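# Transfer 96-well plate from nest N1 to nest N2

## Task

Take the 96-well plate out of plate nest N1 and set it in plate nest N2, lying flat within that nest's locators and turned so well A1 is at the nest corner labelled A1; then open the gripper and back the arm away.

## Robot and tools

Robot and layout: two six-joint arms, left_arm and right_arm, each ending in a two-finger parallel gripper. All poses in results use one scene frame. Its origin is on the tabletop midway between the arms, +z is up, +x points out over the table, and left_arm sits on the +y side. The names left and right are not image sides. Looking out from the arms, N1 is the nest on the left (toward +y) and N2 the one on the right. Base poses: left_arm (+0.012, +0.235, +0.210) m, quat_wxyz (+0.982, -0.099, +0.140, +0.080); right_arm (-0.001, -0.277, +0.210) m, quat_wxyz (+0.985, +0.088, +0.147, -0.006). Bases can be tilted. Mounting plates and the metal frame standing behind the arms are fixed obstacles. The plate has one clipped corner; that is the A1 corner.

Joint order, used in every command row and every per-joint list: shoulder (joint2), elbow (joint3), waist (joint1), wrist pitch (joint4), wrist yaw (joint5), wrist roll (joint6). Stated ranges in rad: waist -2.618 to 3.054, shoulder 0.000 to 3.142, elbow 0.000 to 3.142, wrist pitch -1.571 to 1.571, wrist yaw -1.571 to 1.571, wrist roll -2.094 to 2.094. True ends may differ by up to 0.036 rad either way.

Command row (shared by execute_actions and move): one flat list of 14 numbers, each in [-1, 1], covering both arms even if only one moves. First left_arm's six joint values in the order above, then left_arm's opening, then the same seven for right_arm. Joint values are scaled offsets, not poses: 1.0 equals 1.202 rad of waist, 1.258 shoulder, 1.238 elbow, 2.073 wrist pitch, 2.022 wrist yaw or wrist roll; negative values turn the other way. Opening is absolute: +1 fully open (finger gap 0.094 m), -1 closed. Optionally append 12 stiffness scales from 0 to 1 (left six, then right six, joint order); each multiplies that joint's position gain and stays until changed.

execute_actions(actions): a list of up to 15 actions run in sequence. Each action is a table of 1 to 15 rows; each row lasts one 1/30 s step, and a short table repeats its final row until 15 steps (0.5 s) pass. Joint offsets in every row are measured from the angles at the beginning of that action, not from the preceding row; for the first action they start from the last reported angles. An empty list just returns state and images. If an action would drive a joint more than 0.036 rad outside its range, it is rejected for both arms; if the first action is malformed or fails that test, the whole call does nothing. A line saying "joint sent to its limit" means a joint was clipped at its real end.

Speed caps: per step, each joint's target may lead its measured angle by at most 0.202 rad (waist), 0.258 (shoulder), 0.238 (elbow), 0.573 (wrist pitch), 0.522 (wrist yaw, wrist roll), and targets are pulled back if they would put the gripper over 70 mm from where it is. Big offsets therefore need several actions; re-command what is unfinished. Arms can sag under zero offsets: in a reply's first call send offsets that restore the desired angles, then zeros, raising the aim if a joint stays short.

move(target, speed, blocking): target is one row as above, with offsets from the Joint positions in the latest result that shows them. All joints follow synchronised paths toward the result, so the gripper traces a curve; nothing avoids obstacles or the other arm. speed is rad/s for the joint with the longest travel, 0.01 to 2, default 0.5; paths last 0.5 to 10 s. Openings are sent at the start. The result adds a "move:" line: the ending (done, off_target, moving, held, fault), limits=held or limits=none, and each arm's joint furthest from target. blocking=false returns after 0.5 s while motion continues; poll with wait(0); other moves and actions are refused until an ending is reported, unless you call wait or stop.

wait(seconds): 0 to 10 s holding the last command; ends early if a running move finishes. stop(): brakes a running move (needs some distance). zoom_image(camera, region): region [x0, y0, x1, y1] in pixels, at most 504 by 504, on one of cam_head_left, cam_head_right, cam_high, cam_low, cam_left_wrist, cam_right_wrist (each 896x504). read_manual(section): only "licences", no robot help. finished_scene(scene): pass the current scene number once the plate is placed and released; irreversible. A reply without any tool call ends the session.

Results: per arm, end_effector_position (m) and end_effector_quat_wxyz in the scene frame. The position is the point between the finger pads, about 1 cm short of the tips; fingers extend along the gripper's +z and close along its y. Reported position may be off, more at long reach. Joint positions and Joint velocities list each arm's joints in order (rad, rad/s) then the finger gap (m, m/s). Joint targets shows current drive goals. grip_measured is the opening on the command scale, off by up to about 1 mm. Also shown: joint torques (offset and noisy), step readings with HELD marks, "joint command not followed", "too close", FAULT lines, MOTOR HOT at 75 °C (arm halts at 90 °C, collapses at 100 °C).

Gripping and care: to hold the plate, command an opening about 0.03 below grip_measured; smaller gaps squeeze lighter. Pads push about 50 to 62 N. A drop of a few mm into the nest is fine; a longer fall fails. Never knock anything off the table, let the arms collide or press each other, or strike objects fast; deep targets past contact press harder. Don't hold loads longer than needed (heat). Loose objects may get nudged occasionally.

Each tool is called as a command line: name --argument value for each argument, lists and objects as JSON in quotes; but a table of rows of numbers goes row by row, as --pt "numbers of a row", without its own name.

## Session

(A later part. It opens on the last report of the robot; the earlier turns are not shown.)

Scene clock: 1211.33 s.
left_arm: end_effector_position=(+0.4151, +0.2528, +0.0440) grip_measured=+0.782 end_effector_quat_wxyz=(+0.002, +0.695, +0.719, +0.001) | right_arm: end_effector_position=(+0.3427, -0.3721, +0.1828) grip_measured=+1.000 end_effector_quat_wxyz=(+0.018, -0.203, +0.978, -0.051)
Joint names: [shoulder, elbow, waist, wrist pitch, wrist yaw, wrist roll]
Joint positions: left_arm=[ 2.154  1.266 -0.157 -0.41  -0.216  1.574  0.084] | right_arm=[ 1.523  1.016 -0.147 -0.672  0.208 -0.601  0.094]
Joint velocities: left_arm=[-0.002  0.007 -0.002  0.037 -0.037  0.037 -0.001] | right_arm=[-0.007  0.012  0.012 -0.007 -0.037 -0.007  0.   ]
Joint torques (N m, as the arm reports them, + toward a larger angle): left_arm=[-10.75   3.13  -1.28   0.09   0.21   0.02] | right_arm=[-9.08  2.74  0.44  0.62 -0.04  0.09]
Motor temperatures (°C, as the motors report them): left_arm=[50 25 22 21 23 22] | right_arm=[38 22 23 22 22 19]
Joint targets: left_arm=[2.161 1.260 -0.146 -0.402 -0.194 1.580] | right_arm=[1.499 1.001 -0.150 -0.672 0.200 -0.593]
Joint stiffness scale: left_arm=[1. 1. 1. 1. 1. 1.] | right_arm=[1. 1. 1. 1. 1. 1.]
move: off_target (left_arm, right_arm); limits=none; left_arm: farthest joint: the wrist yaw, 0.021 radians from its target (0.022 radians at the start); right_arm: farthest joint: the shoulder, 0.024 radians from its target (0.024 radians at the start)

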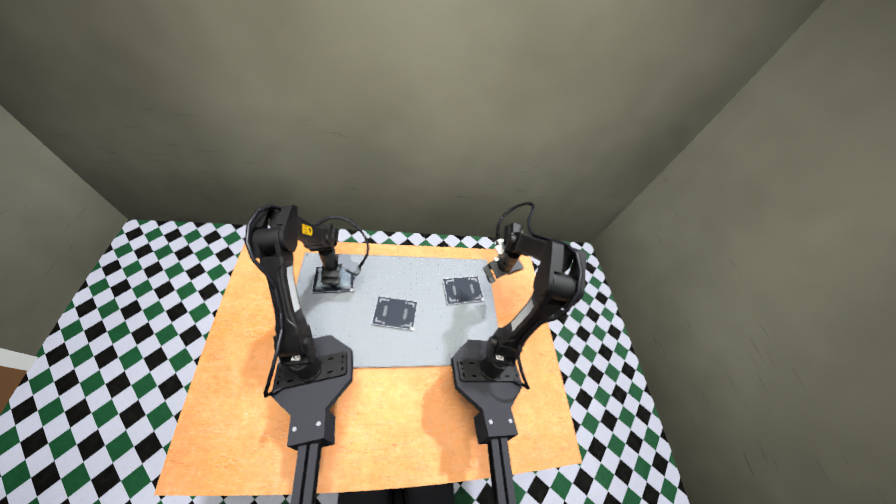

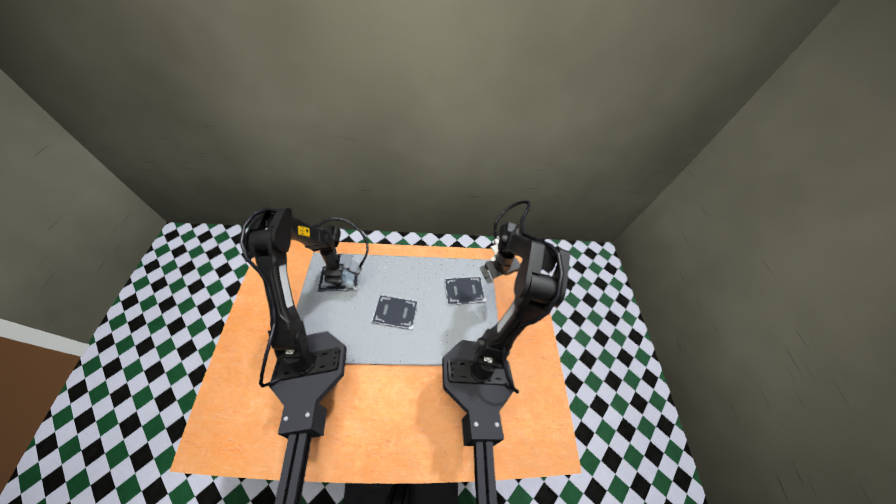

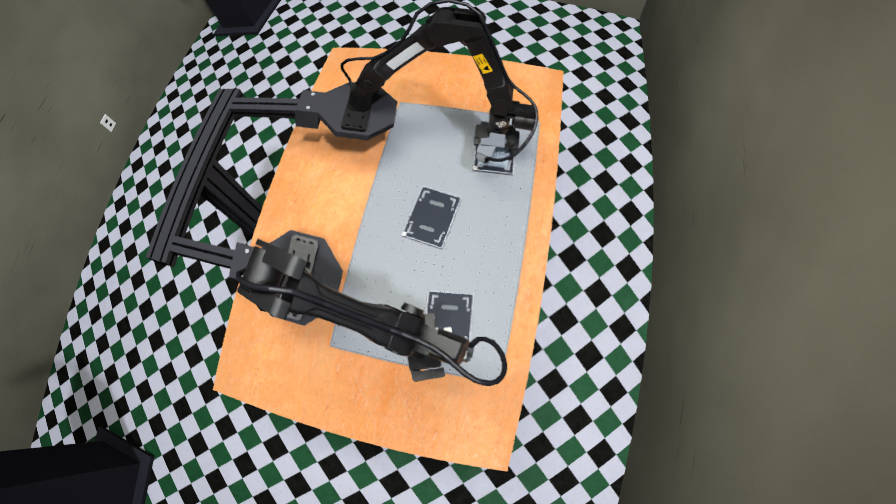

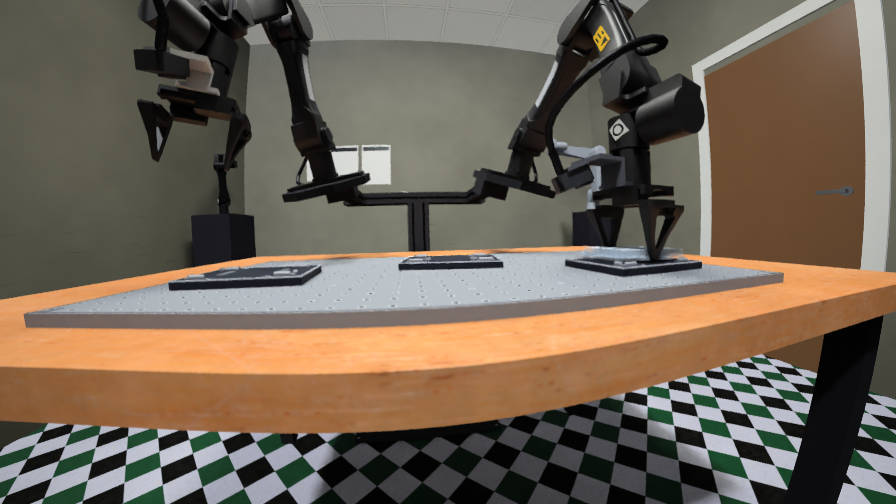

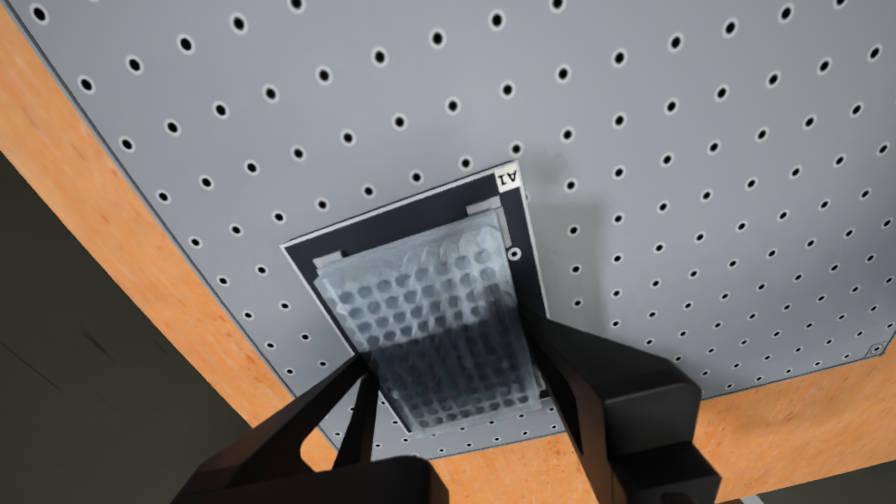

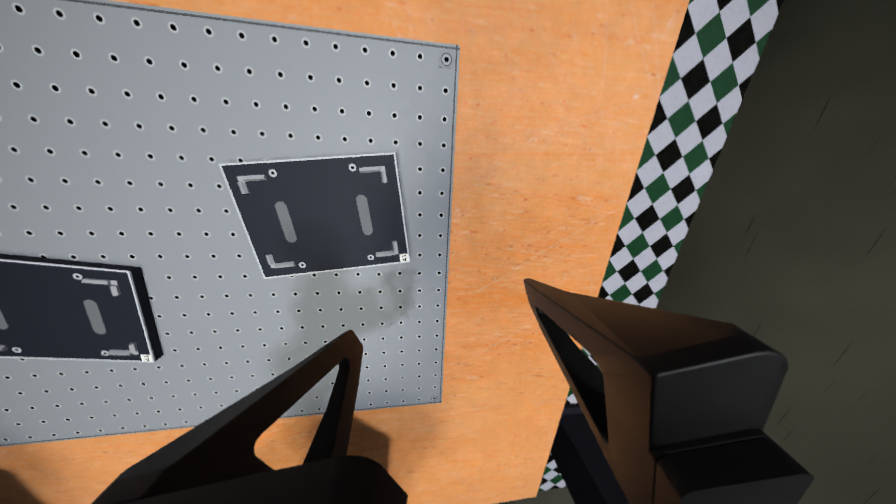

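execute_actions --actions '[]'

Scene clock: 1230.10 s.
left_arm: end_effector_position=(+0.4151, +0.2528, +0.0440) grip_measured=+0.782 end_effector_quat_wxyz=(+0.002, +0.695, +0.719, +0.001) | right_arm: end_effector_position=(+0.3427, -0.3721, +0.1828) grip_measured=+1.000 end_effector_quat_wxyz=(+0.018, -0.203, +0.978, -0.051)
Joint names: [shoulder, elbow, waist, wrist pitch, wrist yaw, wrist roll]
Joint positions: left_arm=[ 2.154  1.266 -0.157 -0.41  -0.216  1.574  0.084] | right_arm=[ 1.523  1.016 -0.147 -0.672  0.208 -0.601  0.094]
Joint velocities: left_arm=[ 0.007 -0.032 -0.002  0.081  0.022  0.022 -0.   ] | right_arm=[ 0.007 -0.002  0.012  0.037 -0.022  0.037  0.   ]
Joint torques (N m, as the arm reports them, + toward a larger angle): left_arm=[-10.76   3.12  -1.29   0.09   0.21   0.02] | right_arm=[-9.11  2.76  0.45  0.61 -0.05  0.1 ]
Motor temperatures (°C, as the motors report them): left_arm=[50 25 22 21 23 22] | right_arm=[38 22 23 22 22 19]
Joint targets: left_arm=[2.161 1.260 -0.146 -0.402 -0.194 1.580] | right_arm=[1.499 1.001 -0.150 -0.672 0.200 -0.593]
Joint stiffness scale: left_arm=[1. 1. 1. 1. 1. 1.] | right_arm=[1. 1. 1. 1. 1. 1.]

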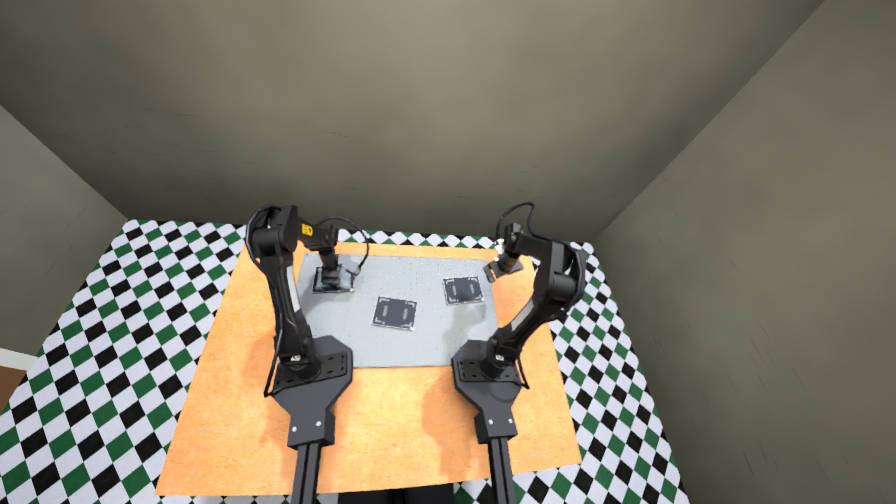

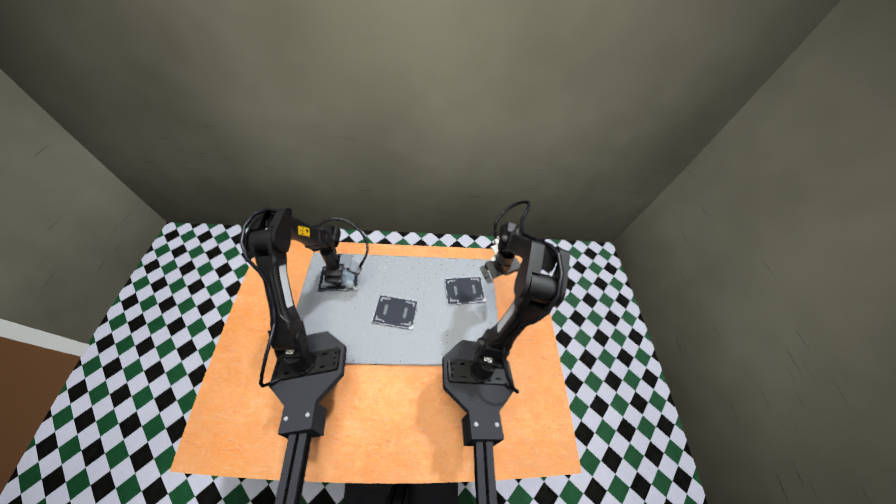

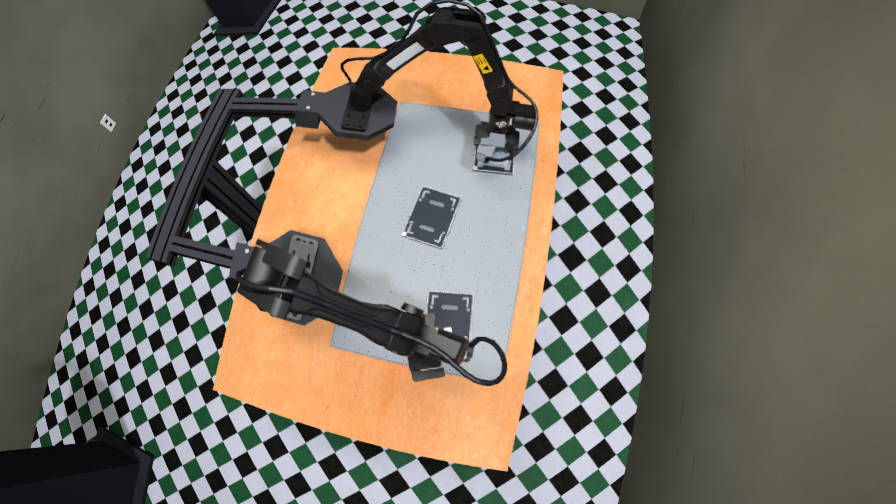

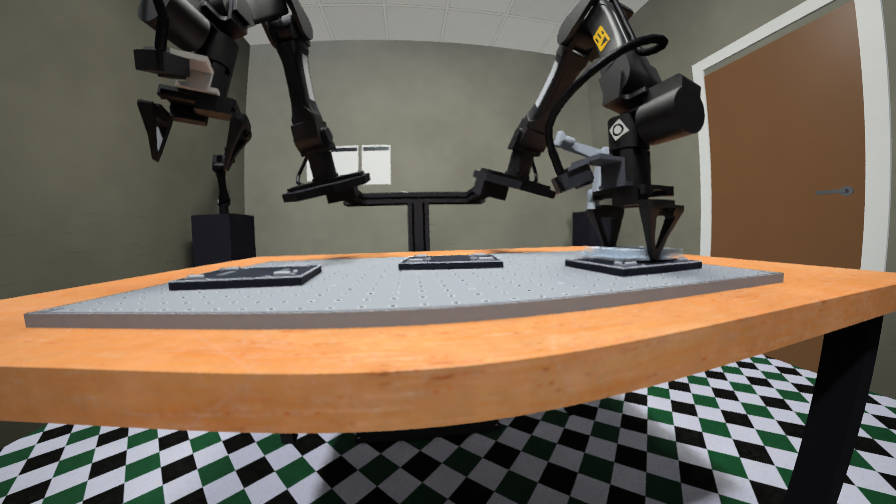

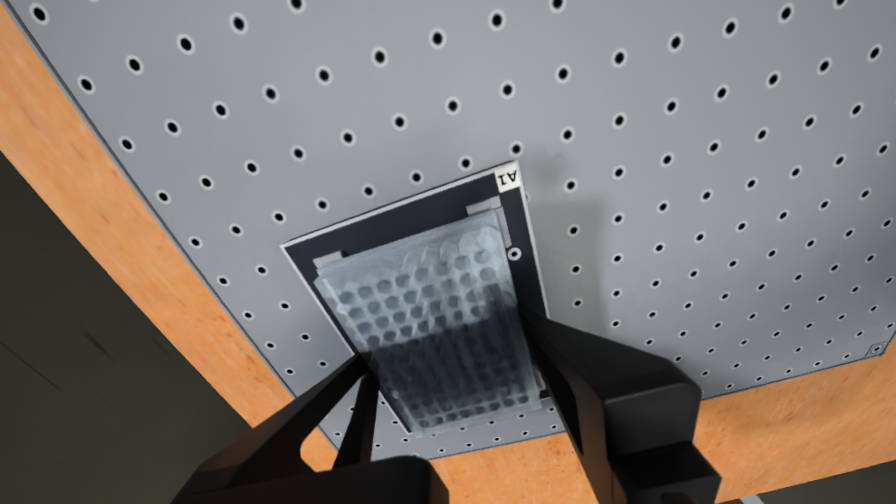

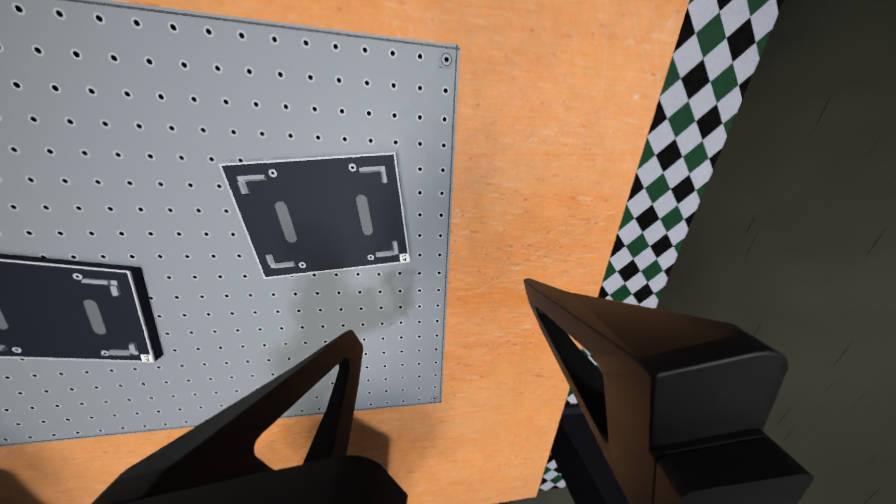

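zoom_image --camera "cam_low" --region '[550, 220, 720, 290]'

zoom_image --camera "cam_left_wrist" --region '[270, 150, 570, 320]'

Region (550, 220, 720, 290) of cam_low's 896x504 image, scaled by 2.965, with more detail than that image has; it fills the top 208 rows of this view, and the rest is white.

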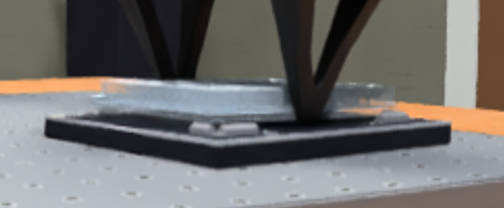

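Region (270, 150, 570, 320) of cam_left_wrist's 896x504 image, scaled by 1.680, with more detail than that image has; it fills the top 286 rows of this view, and the rest is white.

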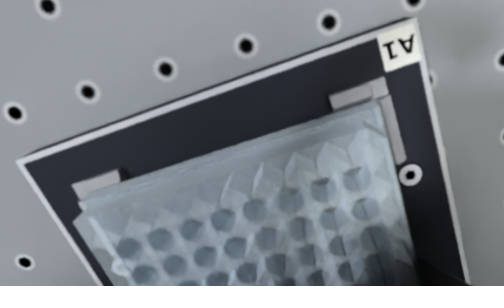

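execute_actions --actions '[[[0.0056,-0.0048,0.0183,0.0039,0.0109,0.003,0.745,-0.019,-0.012,-0.002,0,-0.004,0.004,1],[0.0056,-0.0048,0.0183,0.0039,0.0109,0.003,0.745,-0.019,-0.012,-0.002,0,-0.004,0.004,1],[0.0056,-0.0048,0.0183,0.0039,0.0109,0.003,0.745,-0.019,-0.012,-0.002,0,-0.004,0.004,1],[0.0056,-0.0048,0.010,0.0039,0.0109,0.003,0.745,-0.019,-0.012,-0.002,0,-0.004,0.004,1]]]'

Scene clock: 1254.60 s.
left_arm: end_effector_position=(+0.4150, +0.2558, +0.0432) grip_measured=+0.782 end_effector_quat_wxyz=(+0.003, +0.692, +0.722, -0.001) | right_arm: end_effector_position=(+0.3427, -0.3721, +0.1828) grip_measured=+1.000 end_effector_quat_wxyz=(+0.018, -0.203, +0.978, -0.051)
Joint names: [shoulder, elbow, waist, wrist pitch, wrist yaw, wrist roll]
Joint positions: left_arm=[ 2.154  1.266 -0.147 -0.409 -0.208  1.574  0.084] | right_arm=[ 1.523  1.016 -0.147 -0.672  0.208 -0.601  0.094]
Joint velocities: left_arm=[ 0.007 -0.022 -0.017  0.007  0.007  0.051  0.001] | right_arm=[ 0.012 -0.002 -0.012  0.007 -0.051  0.007  0.   ]
Joint torques (N m, as the arm reports them, + toward a larger angle): left_arm=[-10.83   3.13  -1.97   0.07   0.14   0.01] | right_arm=[-9.09  2.73  0.43  0.61 -0.04  0.1 ]
Motor temperatures (°C, as the motors report them): left_arm=[50 25 22 21 23 22] | right_arm=[38 22 23 22 22 19]
Joint targets: left_arm=[2.161 1.260 -0.145 -0.402 -0.194 1.580] | right_arm=[1.499 1.001 -0.150 -0.672 0.200 -0.593]
Joint stiffness scale: left_arm=[1. 1. 1. 1. 1. 1.] | right_arm=[1. 1. 1. 1. 1. 1.]
Step readings (joint positions):
0: left_arm=[2.154 1.266 -0.157 -0.410 -0.216 1.574] | right_arm=[1.523 1.016 -0.147 -0.672 0.208 -0.601]
1: left_arm=[2.154 1.266 -0.156 -0.410 -0.215 1.574] | right_arm=[1.523 1.016 -0.147 -0.672 0.208 -0.601]
2: left_arm=[2.154 1.266 -0.154 -0.410 -0.214 1.574] | right_arm=[1.523 1.016 -0.147 -0.672 0.208 -0.601]
4: left_arm=[2.154 1.266 -0.148 -0.409 -0.211 1.574] | right_arm=[1.523 1.016 -0.147 -0.672 0.208 -0.601]
8: left_arm=[2.154 1.266 -0.147 -0.409 -0.209 1.574] | right_arm=[1.523 1.016 -0.147 -0.672 0.208 -0.601]
15: Joint positions above

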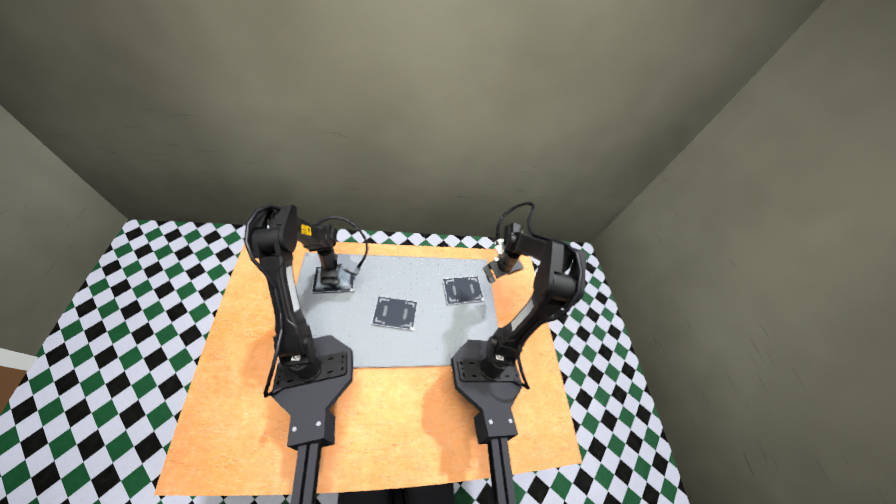

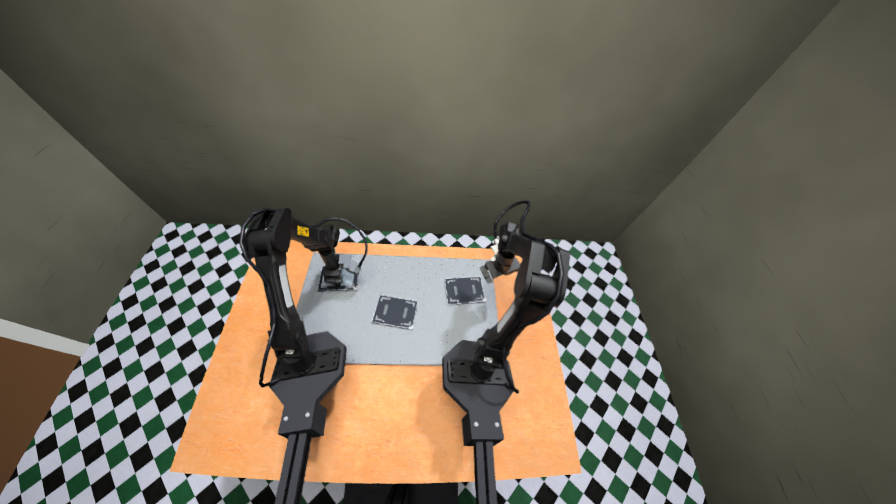

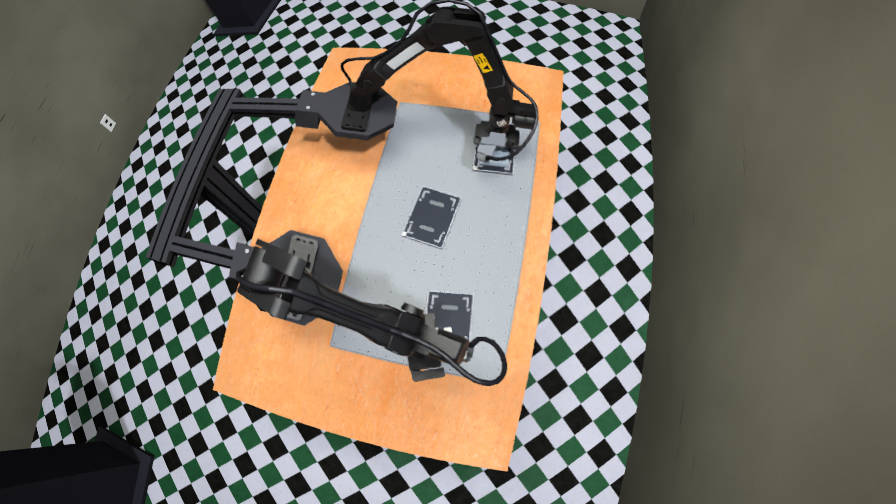

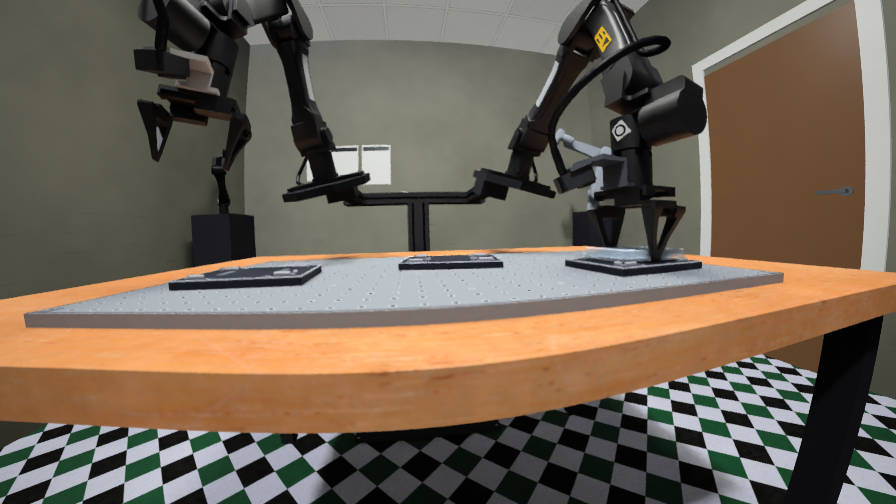

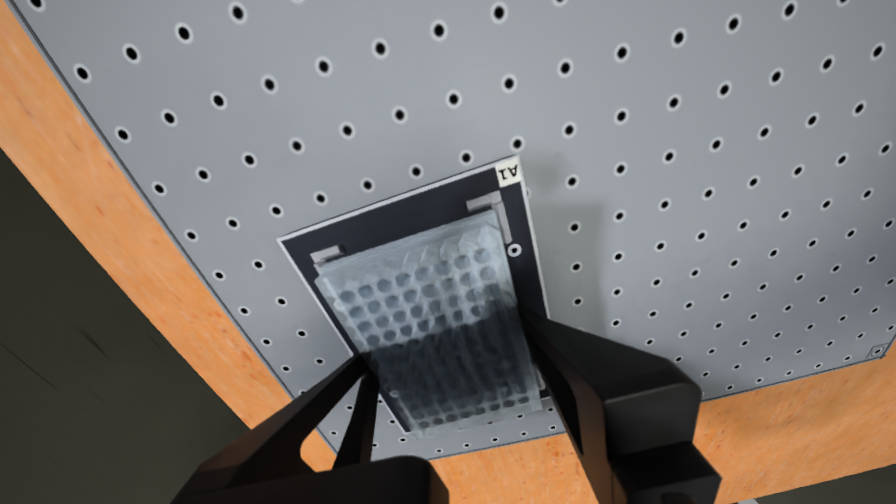

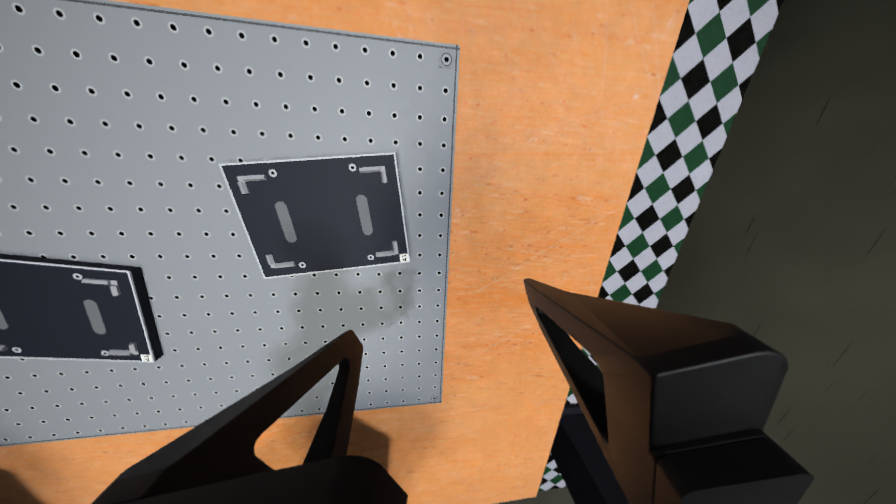

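zoom_image --camera "cam_left_wrist" --region '[270, 150, 570, 320]'

zoom_image --camera "cam_left_wrist" --region '[360, 340, 580, 460]'

Region (270, 150, 570, 320) of cam_left_wrist's 896x504 image, scaled by 1.680, with more detail than that image has; it fills the top 286 rows of this view, and the rest is white.

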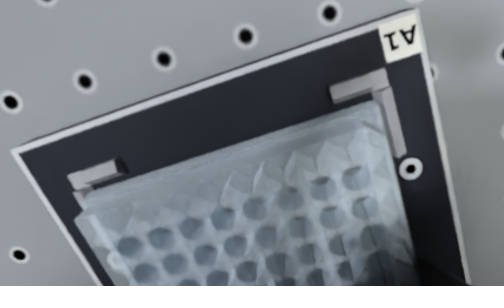

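Region (360, 340, 580, 460) of cam_left_wrist's 896x504 image, scaled by 2.291, with more detail than that image has; it fills the top 275 rows of this view, and the rest is white.

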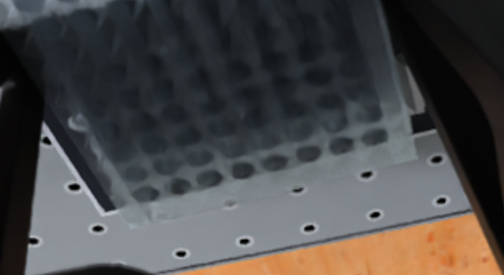

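zoom_image --camera "cam_left_wrist" --region '[440, 170, 540, 260]'

zoom_image --camera "cam_left_wrist" --region '[290, 225, 390, 315]'

Region (440, 170, 540, 260) of cam_left_wrist's 896x504 image, scaled by 5.040, with more detail than that image has; it fills the top 454 rows of this view, and the rest is white.

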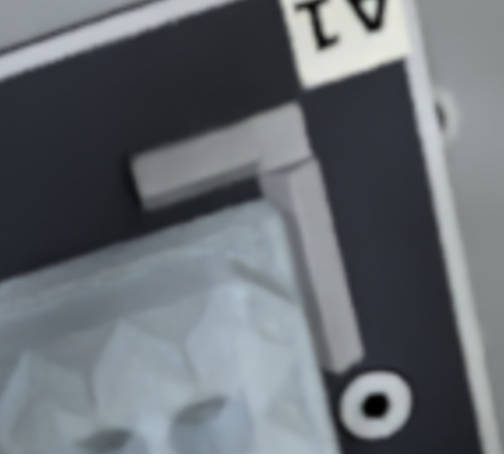

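Region (290, 225, 390, 315) of cam_left_wrist's 896x504 image, scaled by 5.040, with more detail than that image has; it fills the top 454 rows of this view, and the rest is white.

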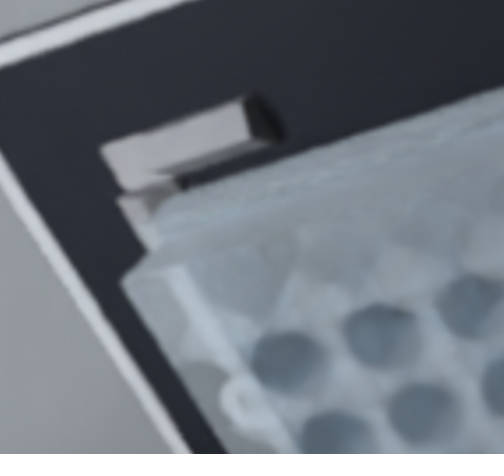

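move --target '[0.0127,-0.0048,0.0017,0.0082,0.0069,0.005,0.745,-0.019,-0.012,-0.002,0,-0.004,0.004,1]' --speed 0.02

Scene clock: 1312.10 s.
left_arm: end_effector_position=(+0.4156, +0.2558, +0.0432) grip_measured=+0.782 end_effector_quat_wxyz=(+0.004, +0.692, +0.722, +0.000) | right_arm: end_effector_position=(+0.3427, -0.3721, +0.1828) grip_measured=+1.000 end_effector_quat_wxyz=(+0.018, -0.203, +0.978, -0.051)
Joint names: [shoulder, elbow, waist, wrist pitch, wrist yaw, wrist roll]
Joint positions: left_arm=[ 2.154  1.266 -0.147 -0.406 -0.208  1.574  0.084] | right_arm=[ 1.523  1.016 -0.147 -0.672  0.208 -0.601  0.094]
Joint velocities: left_arm=[-0.017  0.012 -0.007 -0.007  0.051 -0.066 -0.   ] | right_arm=[-0.002 -0.002 -0.017  0.007  0.007  0.022  0.   ]
Joint torques (N m, as the arm reports them, + toward a larger angle): left_arm=[-10.07   3.13  -2.     0.15   0.13   0.05] | right_arm=[-9.08  2.73  0.44  0.61 -0.04  0.09]
Motor temperatures (°C, as the motors report them): left_arm=[50 25 22 21 23 22] | right_arm=[38 22 23 22 22 19]
Joint targets: left_arm=[2.170 1.260 -0.145 -0.392 -0.194 1.584] | right_arm=[1.499 1.001 -0.150 -0.672 0.200 -0.593]
Joint stiffness scale: left_arm=[1. 1. 1. 1. 1. 1.] | right_arm=[1. 1. 1. 1. 1. 1.]
move: off_target (right_arm); limits=none; left_arm: farthest joint: the shoulder, 0.016 radians from its target (0.016 radians at the start); right_arm: farthest joint: the shoulder, 0.024 radians from its target (0.024 radians at the start)

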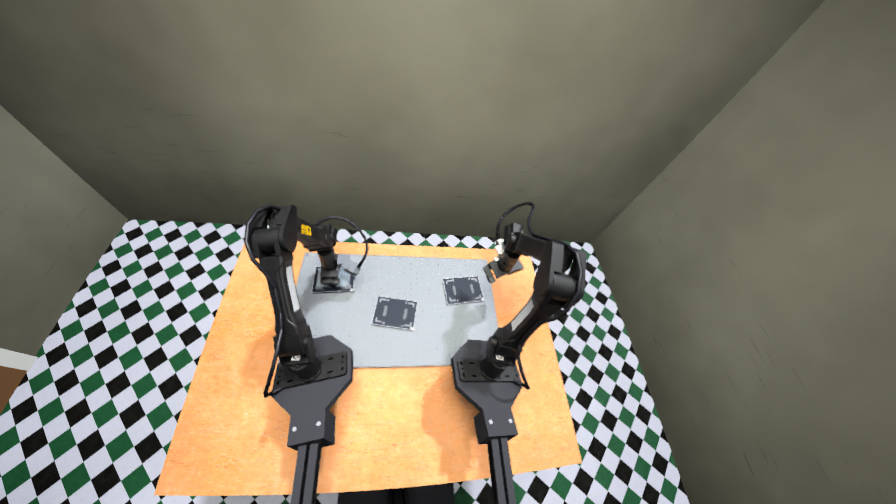

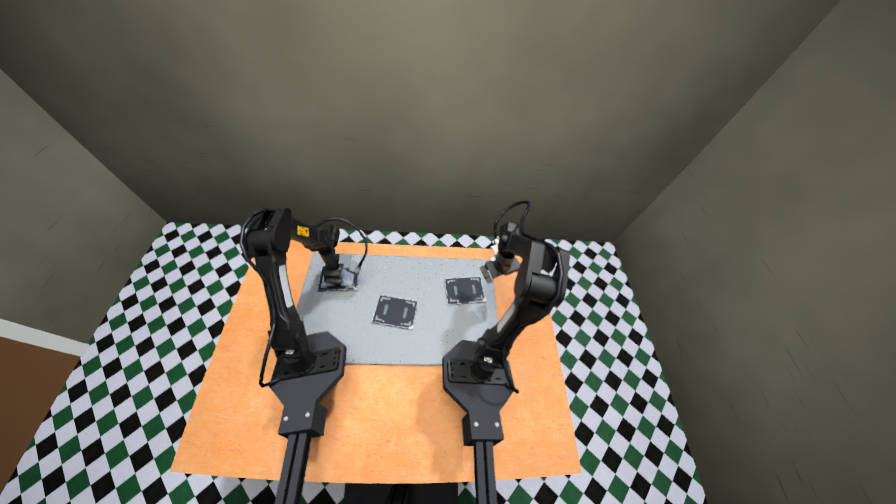

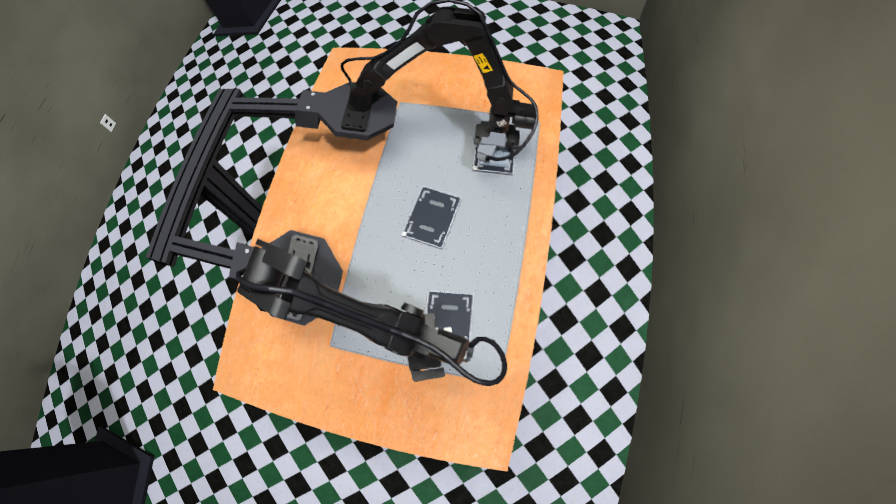

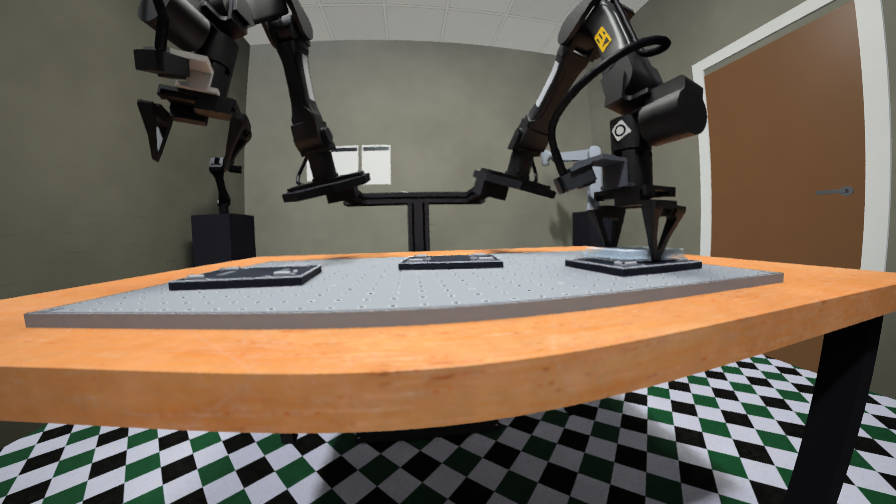

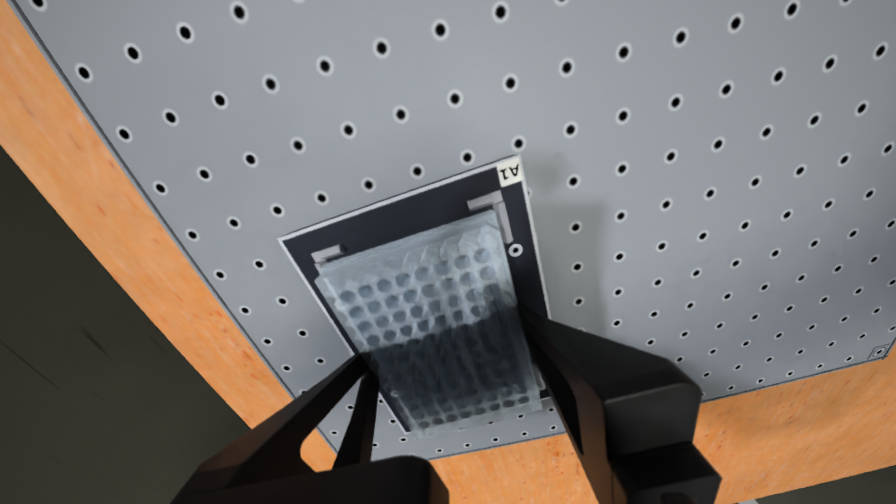

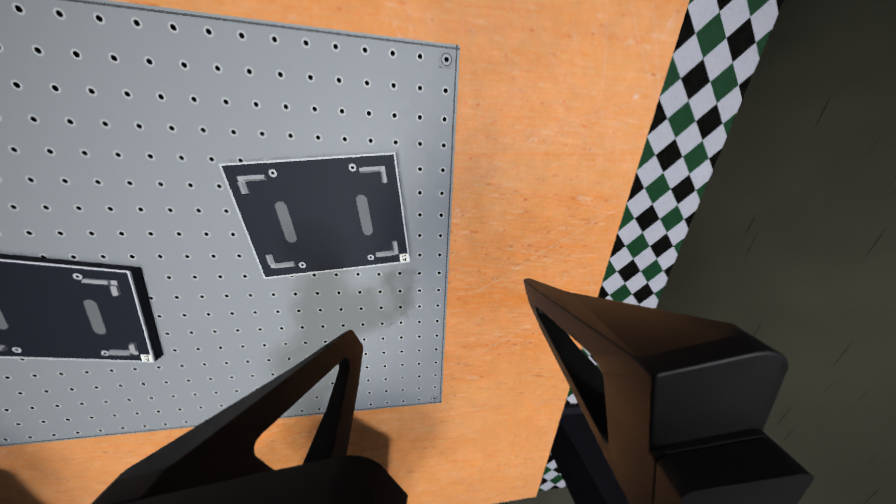

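execute_actions --actions '[[[0.0190,-0.0048,0.0017,0.0068,0.0069,0.005,0.745,-0.019,-0.012,-0.002,0,-0.004,0.004,1],[0.0215,-0.0048,0.0017,0.0068,0.0069,0.005,0.745,-0.019,-0.012,-0.002,0,-0.004,0.004,1],[0.0215,-0.0048,0.0017,0.0068,0.0069,0.005,0.745,-0.019,-0.012,-0.002,0,-0.004,0.004,1],[0.0215,-0.0048,0.0017,0.0068,0.0069,0.005,0.745,-0.019,-0.012,-0.002,0,-0.004,0.004,1],[0.0127,-0.0048,0.0017,0.0068,0.0069,0.005,0.745,-0.019,-0.012,-0.002,0,-0.004,0.004,1]]]'

Scene clock: 1323.77 s.
left_arm: end_effector_position=(+0.4144, +0.2548, +0.0396) grip_measured=+0.782 end_effector_quat_wxyz=(+0.003, +0.692, +0.722, -0.001) | right_arm: end_effector_position=(+0.3427, -0.3721, +0.1828) grip_measured=+1.000 end_effector_quat_wxyz=(+0.018, -0.203, +0.978, -0.051)
Joint names: [shoulder, elbow, waist, wrist pitch, wrist yaw, wrist roll]
Joint positions: left_arm=[ 2.164  1.266 -0.147 -0.4   -0.207  1.574  0.084] | right_arm=[ 1.523  1.016 -0.147 -0.672  0.208 -0.601  0.094]
Joint velocities: left_arm=[-0.022 -0.002 -0.022  0.051 -0.022 -0.007  0.001] | right_arm=[ 0.012 -0.002 -0.007 -0.007  0.022  0.022  0.   ]
Joint torques (N m, as the arm reports them, + toward a larger angle): left_arm=[-10.91   3.1   -2.     0.08   0.12   0.05] | right_arm=[-9.05  2.75  0.45  0.62 -0.04  0.11]
Motor temperatures (°C, as the motors report them): left_arm=[49 25 22 21 23 22] | right_arm=[38 22 23 22 22 19]
Joint targets: left_arm=[2.170 1.260 -0.145 -0.392 -0.195 1.584] | right_arm=[1.499 1.001 -0.150 -0.672 0.200 -0.593]
Joint stiffness scale: left_arm=[1. 1. 1. 1. 1. 1.] | right_arm=[1. 1. 1. 1. 1. 1.]
Step readings (joint positions):
0: left_arm=[2.154 1.266 -0.147 -0.406 -0.208 1.574] | right_arm=[1.523 1.016 -0.147 -0.672 0.208 -0.601]
1: left_arm=[2.155 1.266 -0.147 -0.406 -0.208 1.574] | right_arm=[1.523 1.016 -0.147 -0.672 0.208 -0.601]
2: left_arm=[2.158 1.266 -0.147 -0.404 -0.208 1.574] | right_arm=[1.523 1.016 -0.147 -0.672 0.208 -0.601]
4: left_arm=[2.164 1.266 -0.147 -0.400 -0.208 1.574] | right_arm=[1.523 1.016 -0.147 -0.672 0.208 -0.601]
8: left_arm=[2.164 1.266 -0.147 -0.400 -0.207 1.574] | right_arm=[1.523 1.016 -0.147 -0.672 0.208 -0.601]
15: Joint positions above

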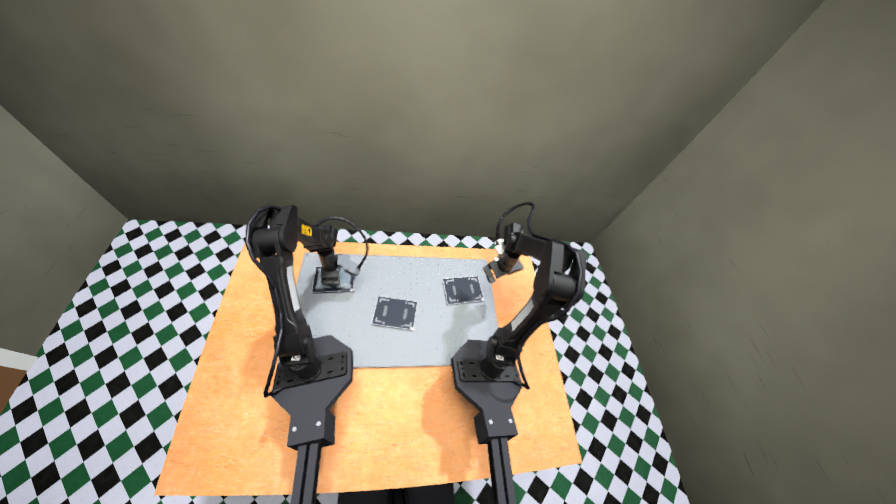

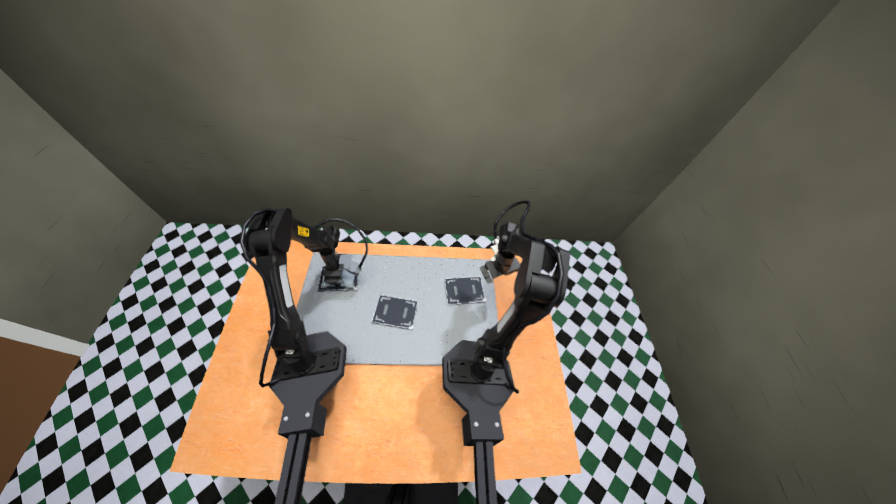

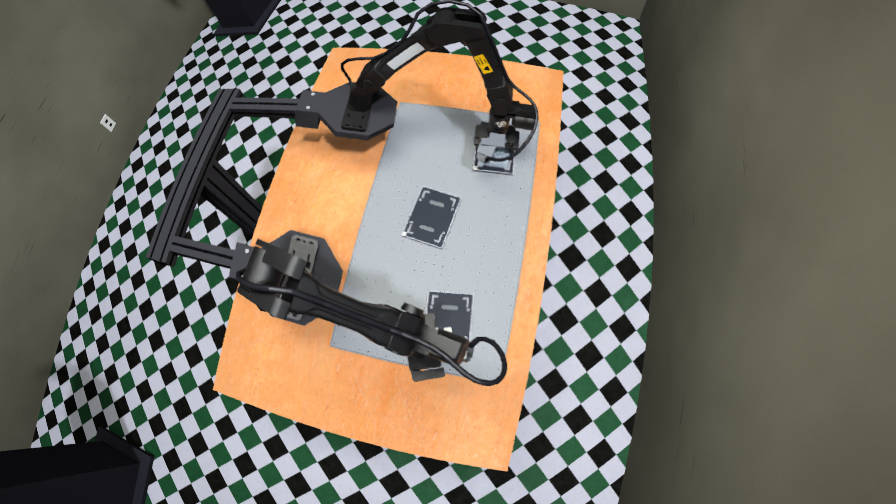

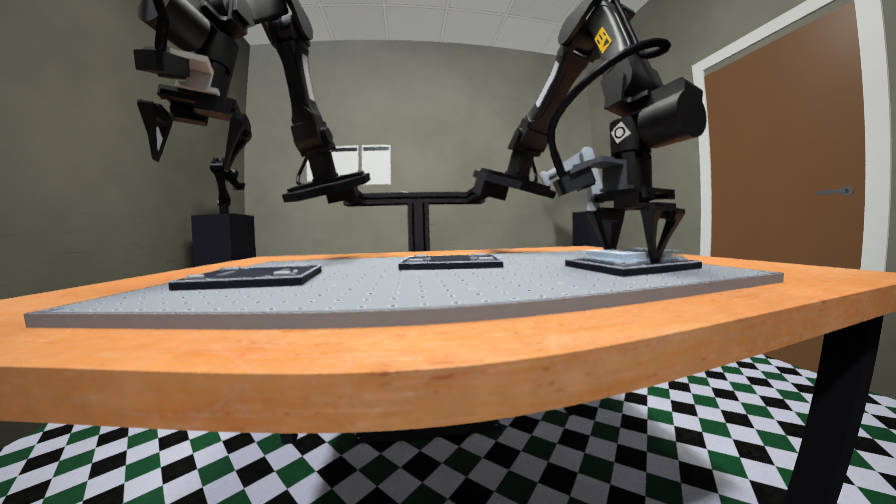

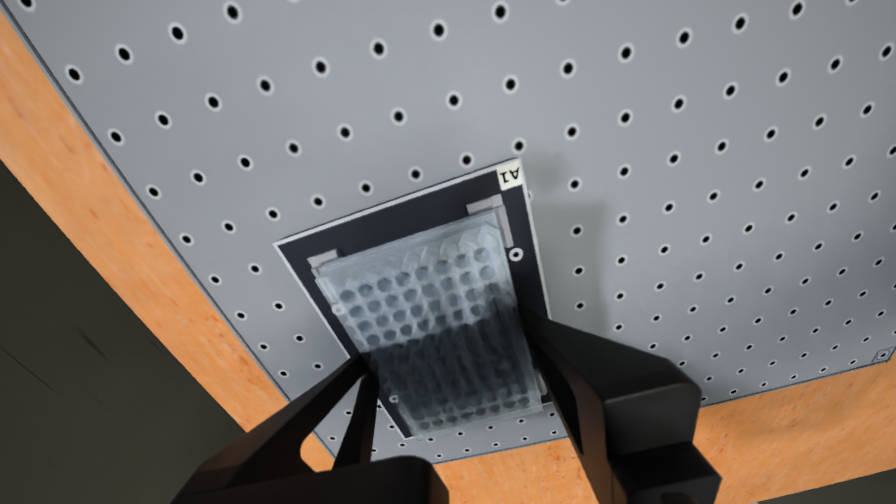

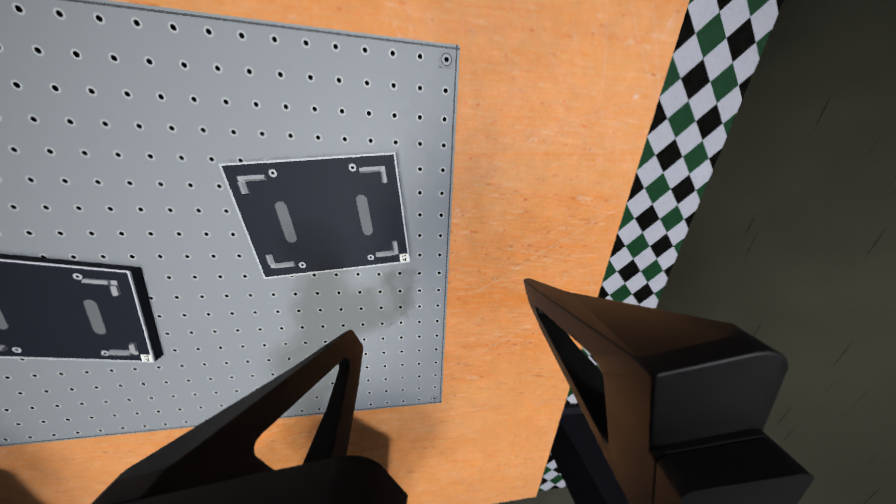

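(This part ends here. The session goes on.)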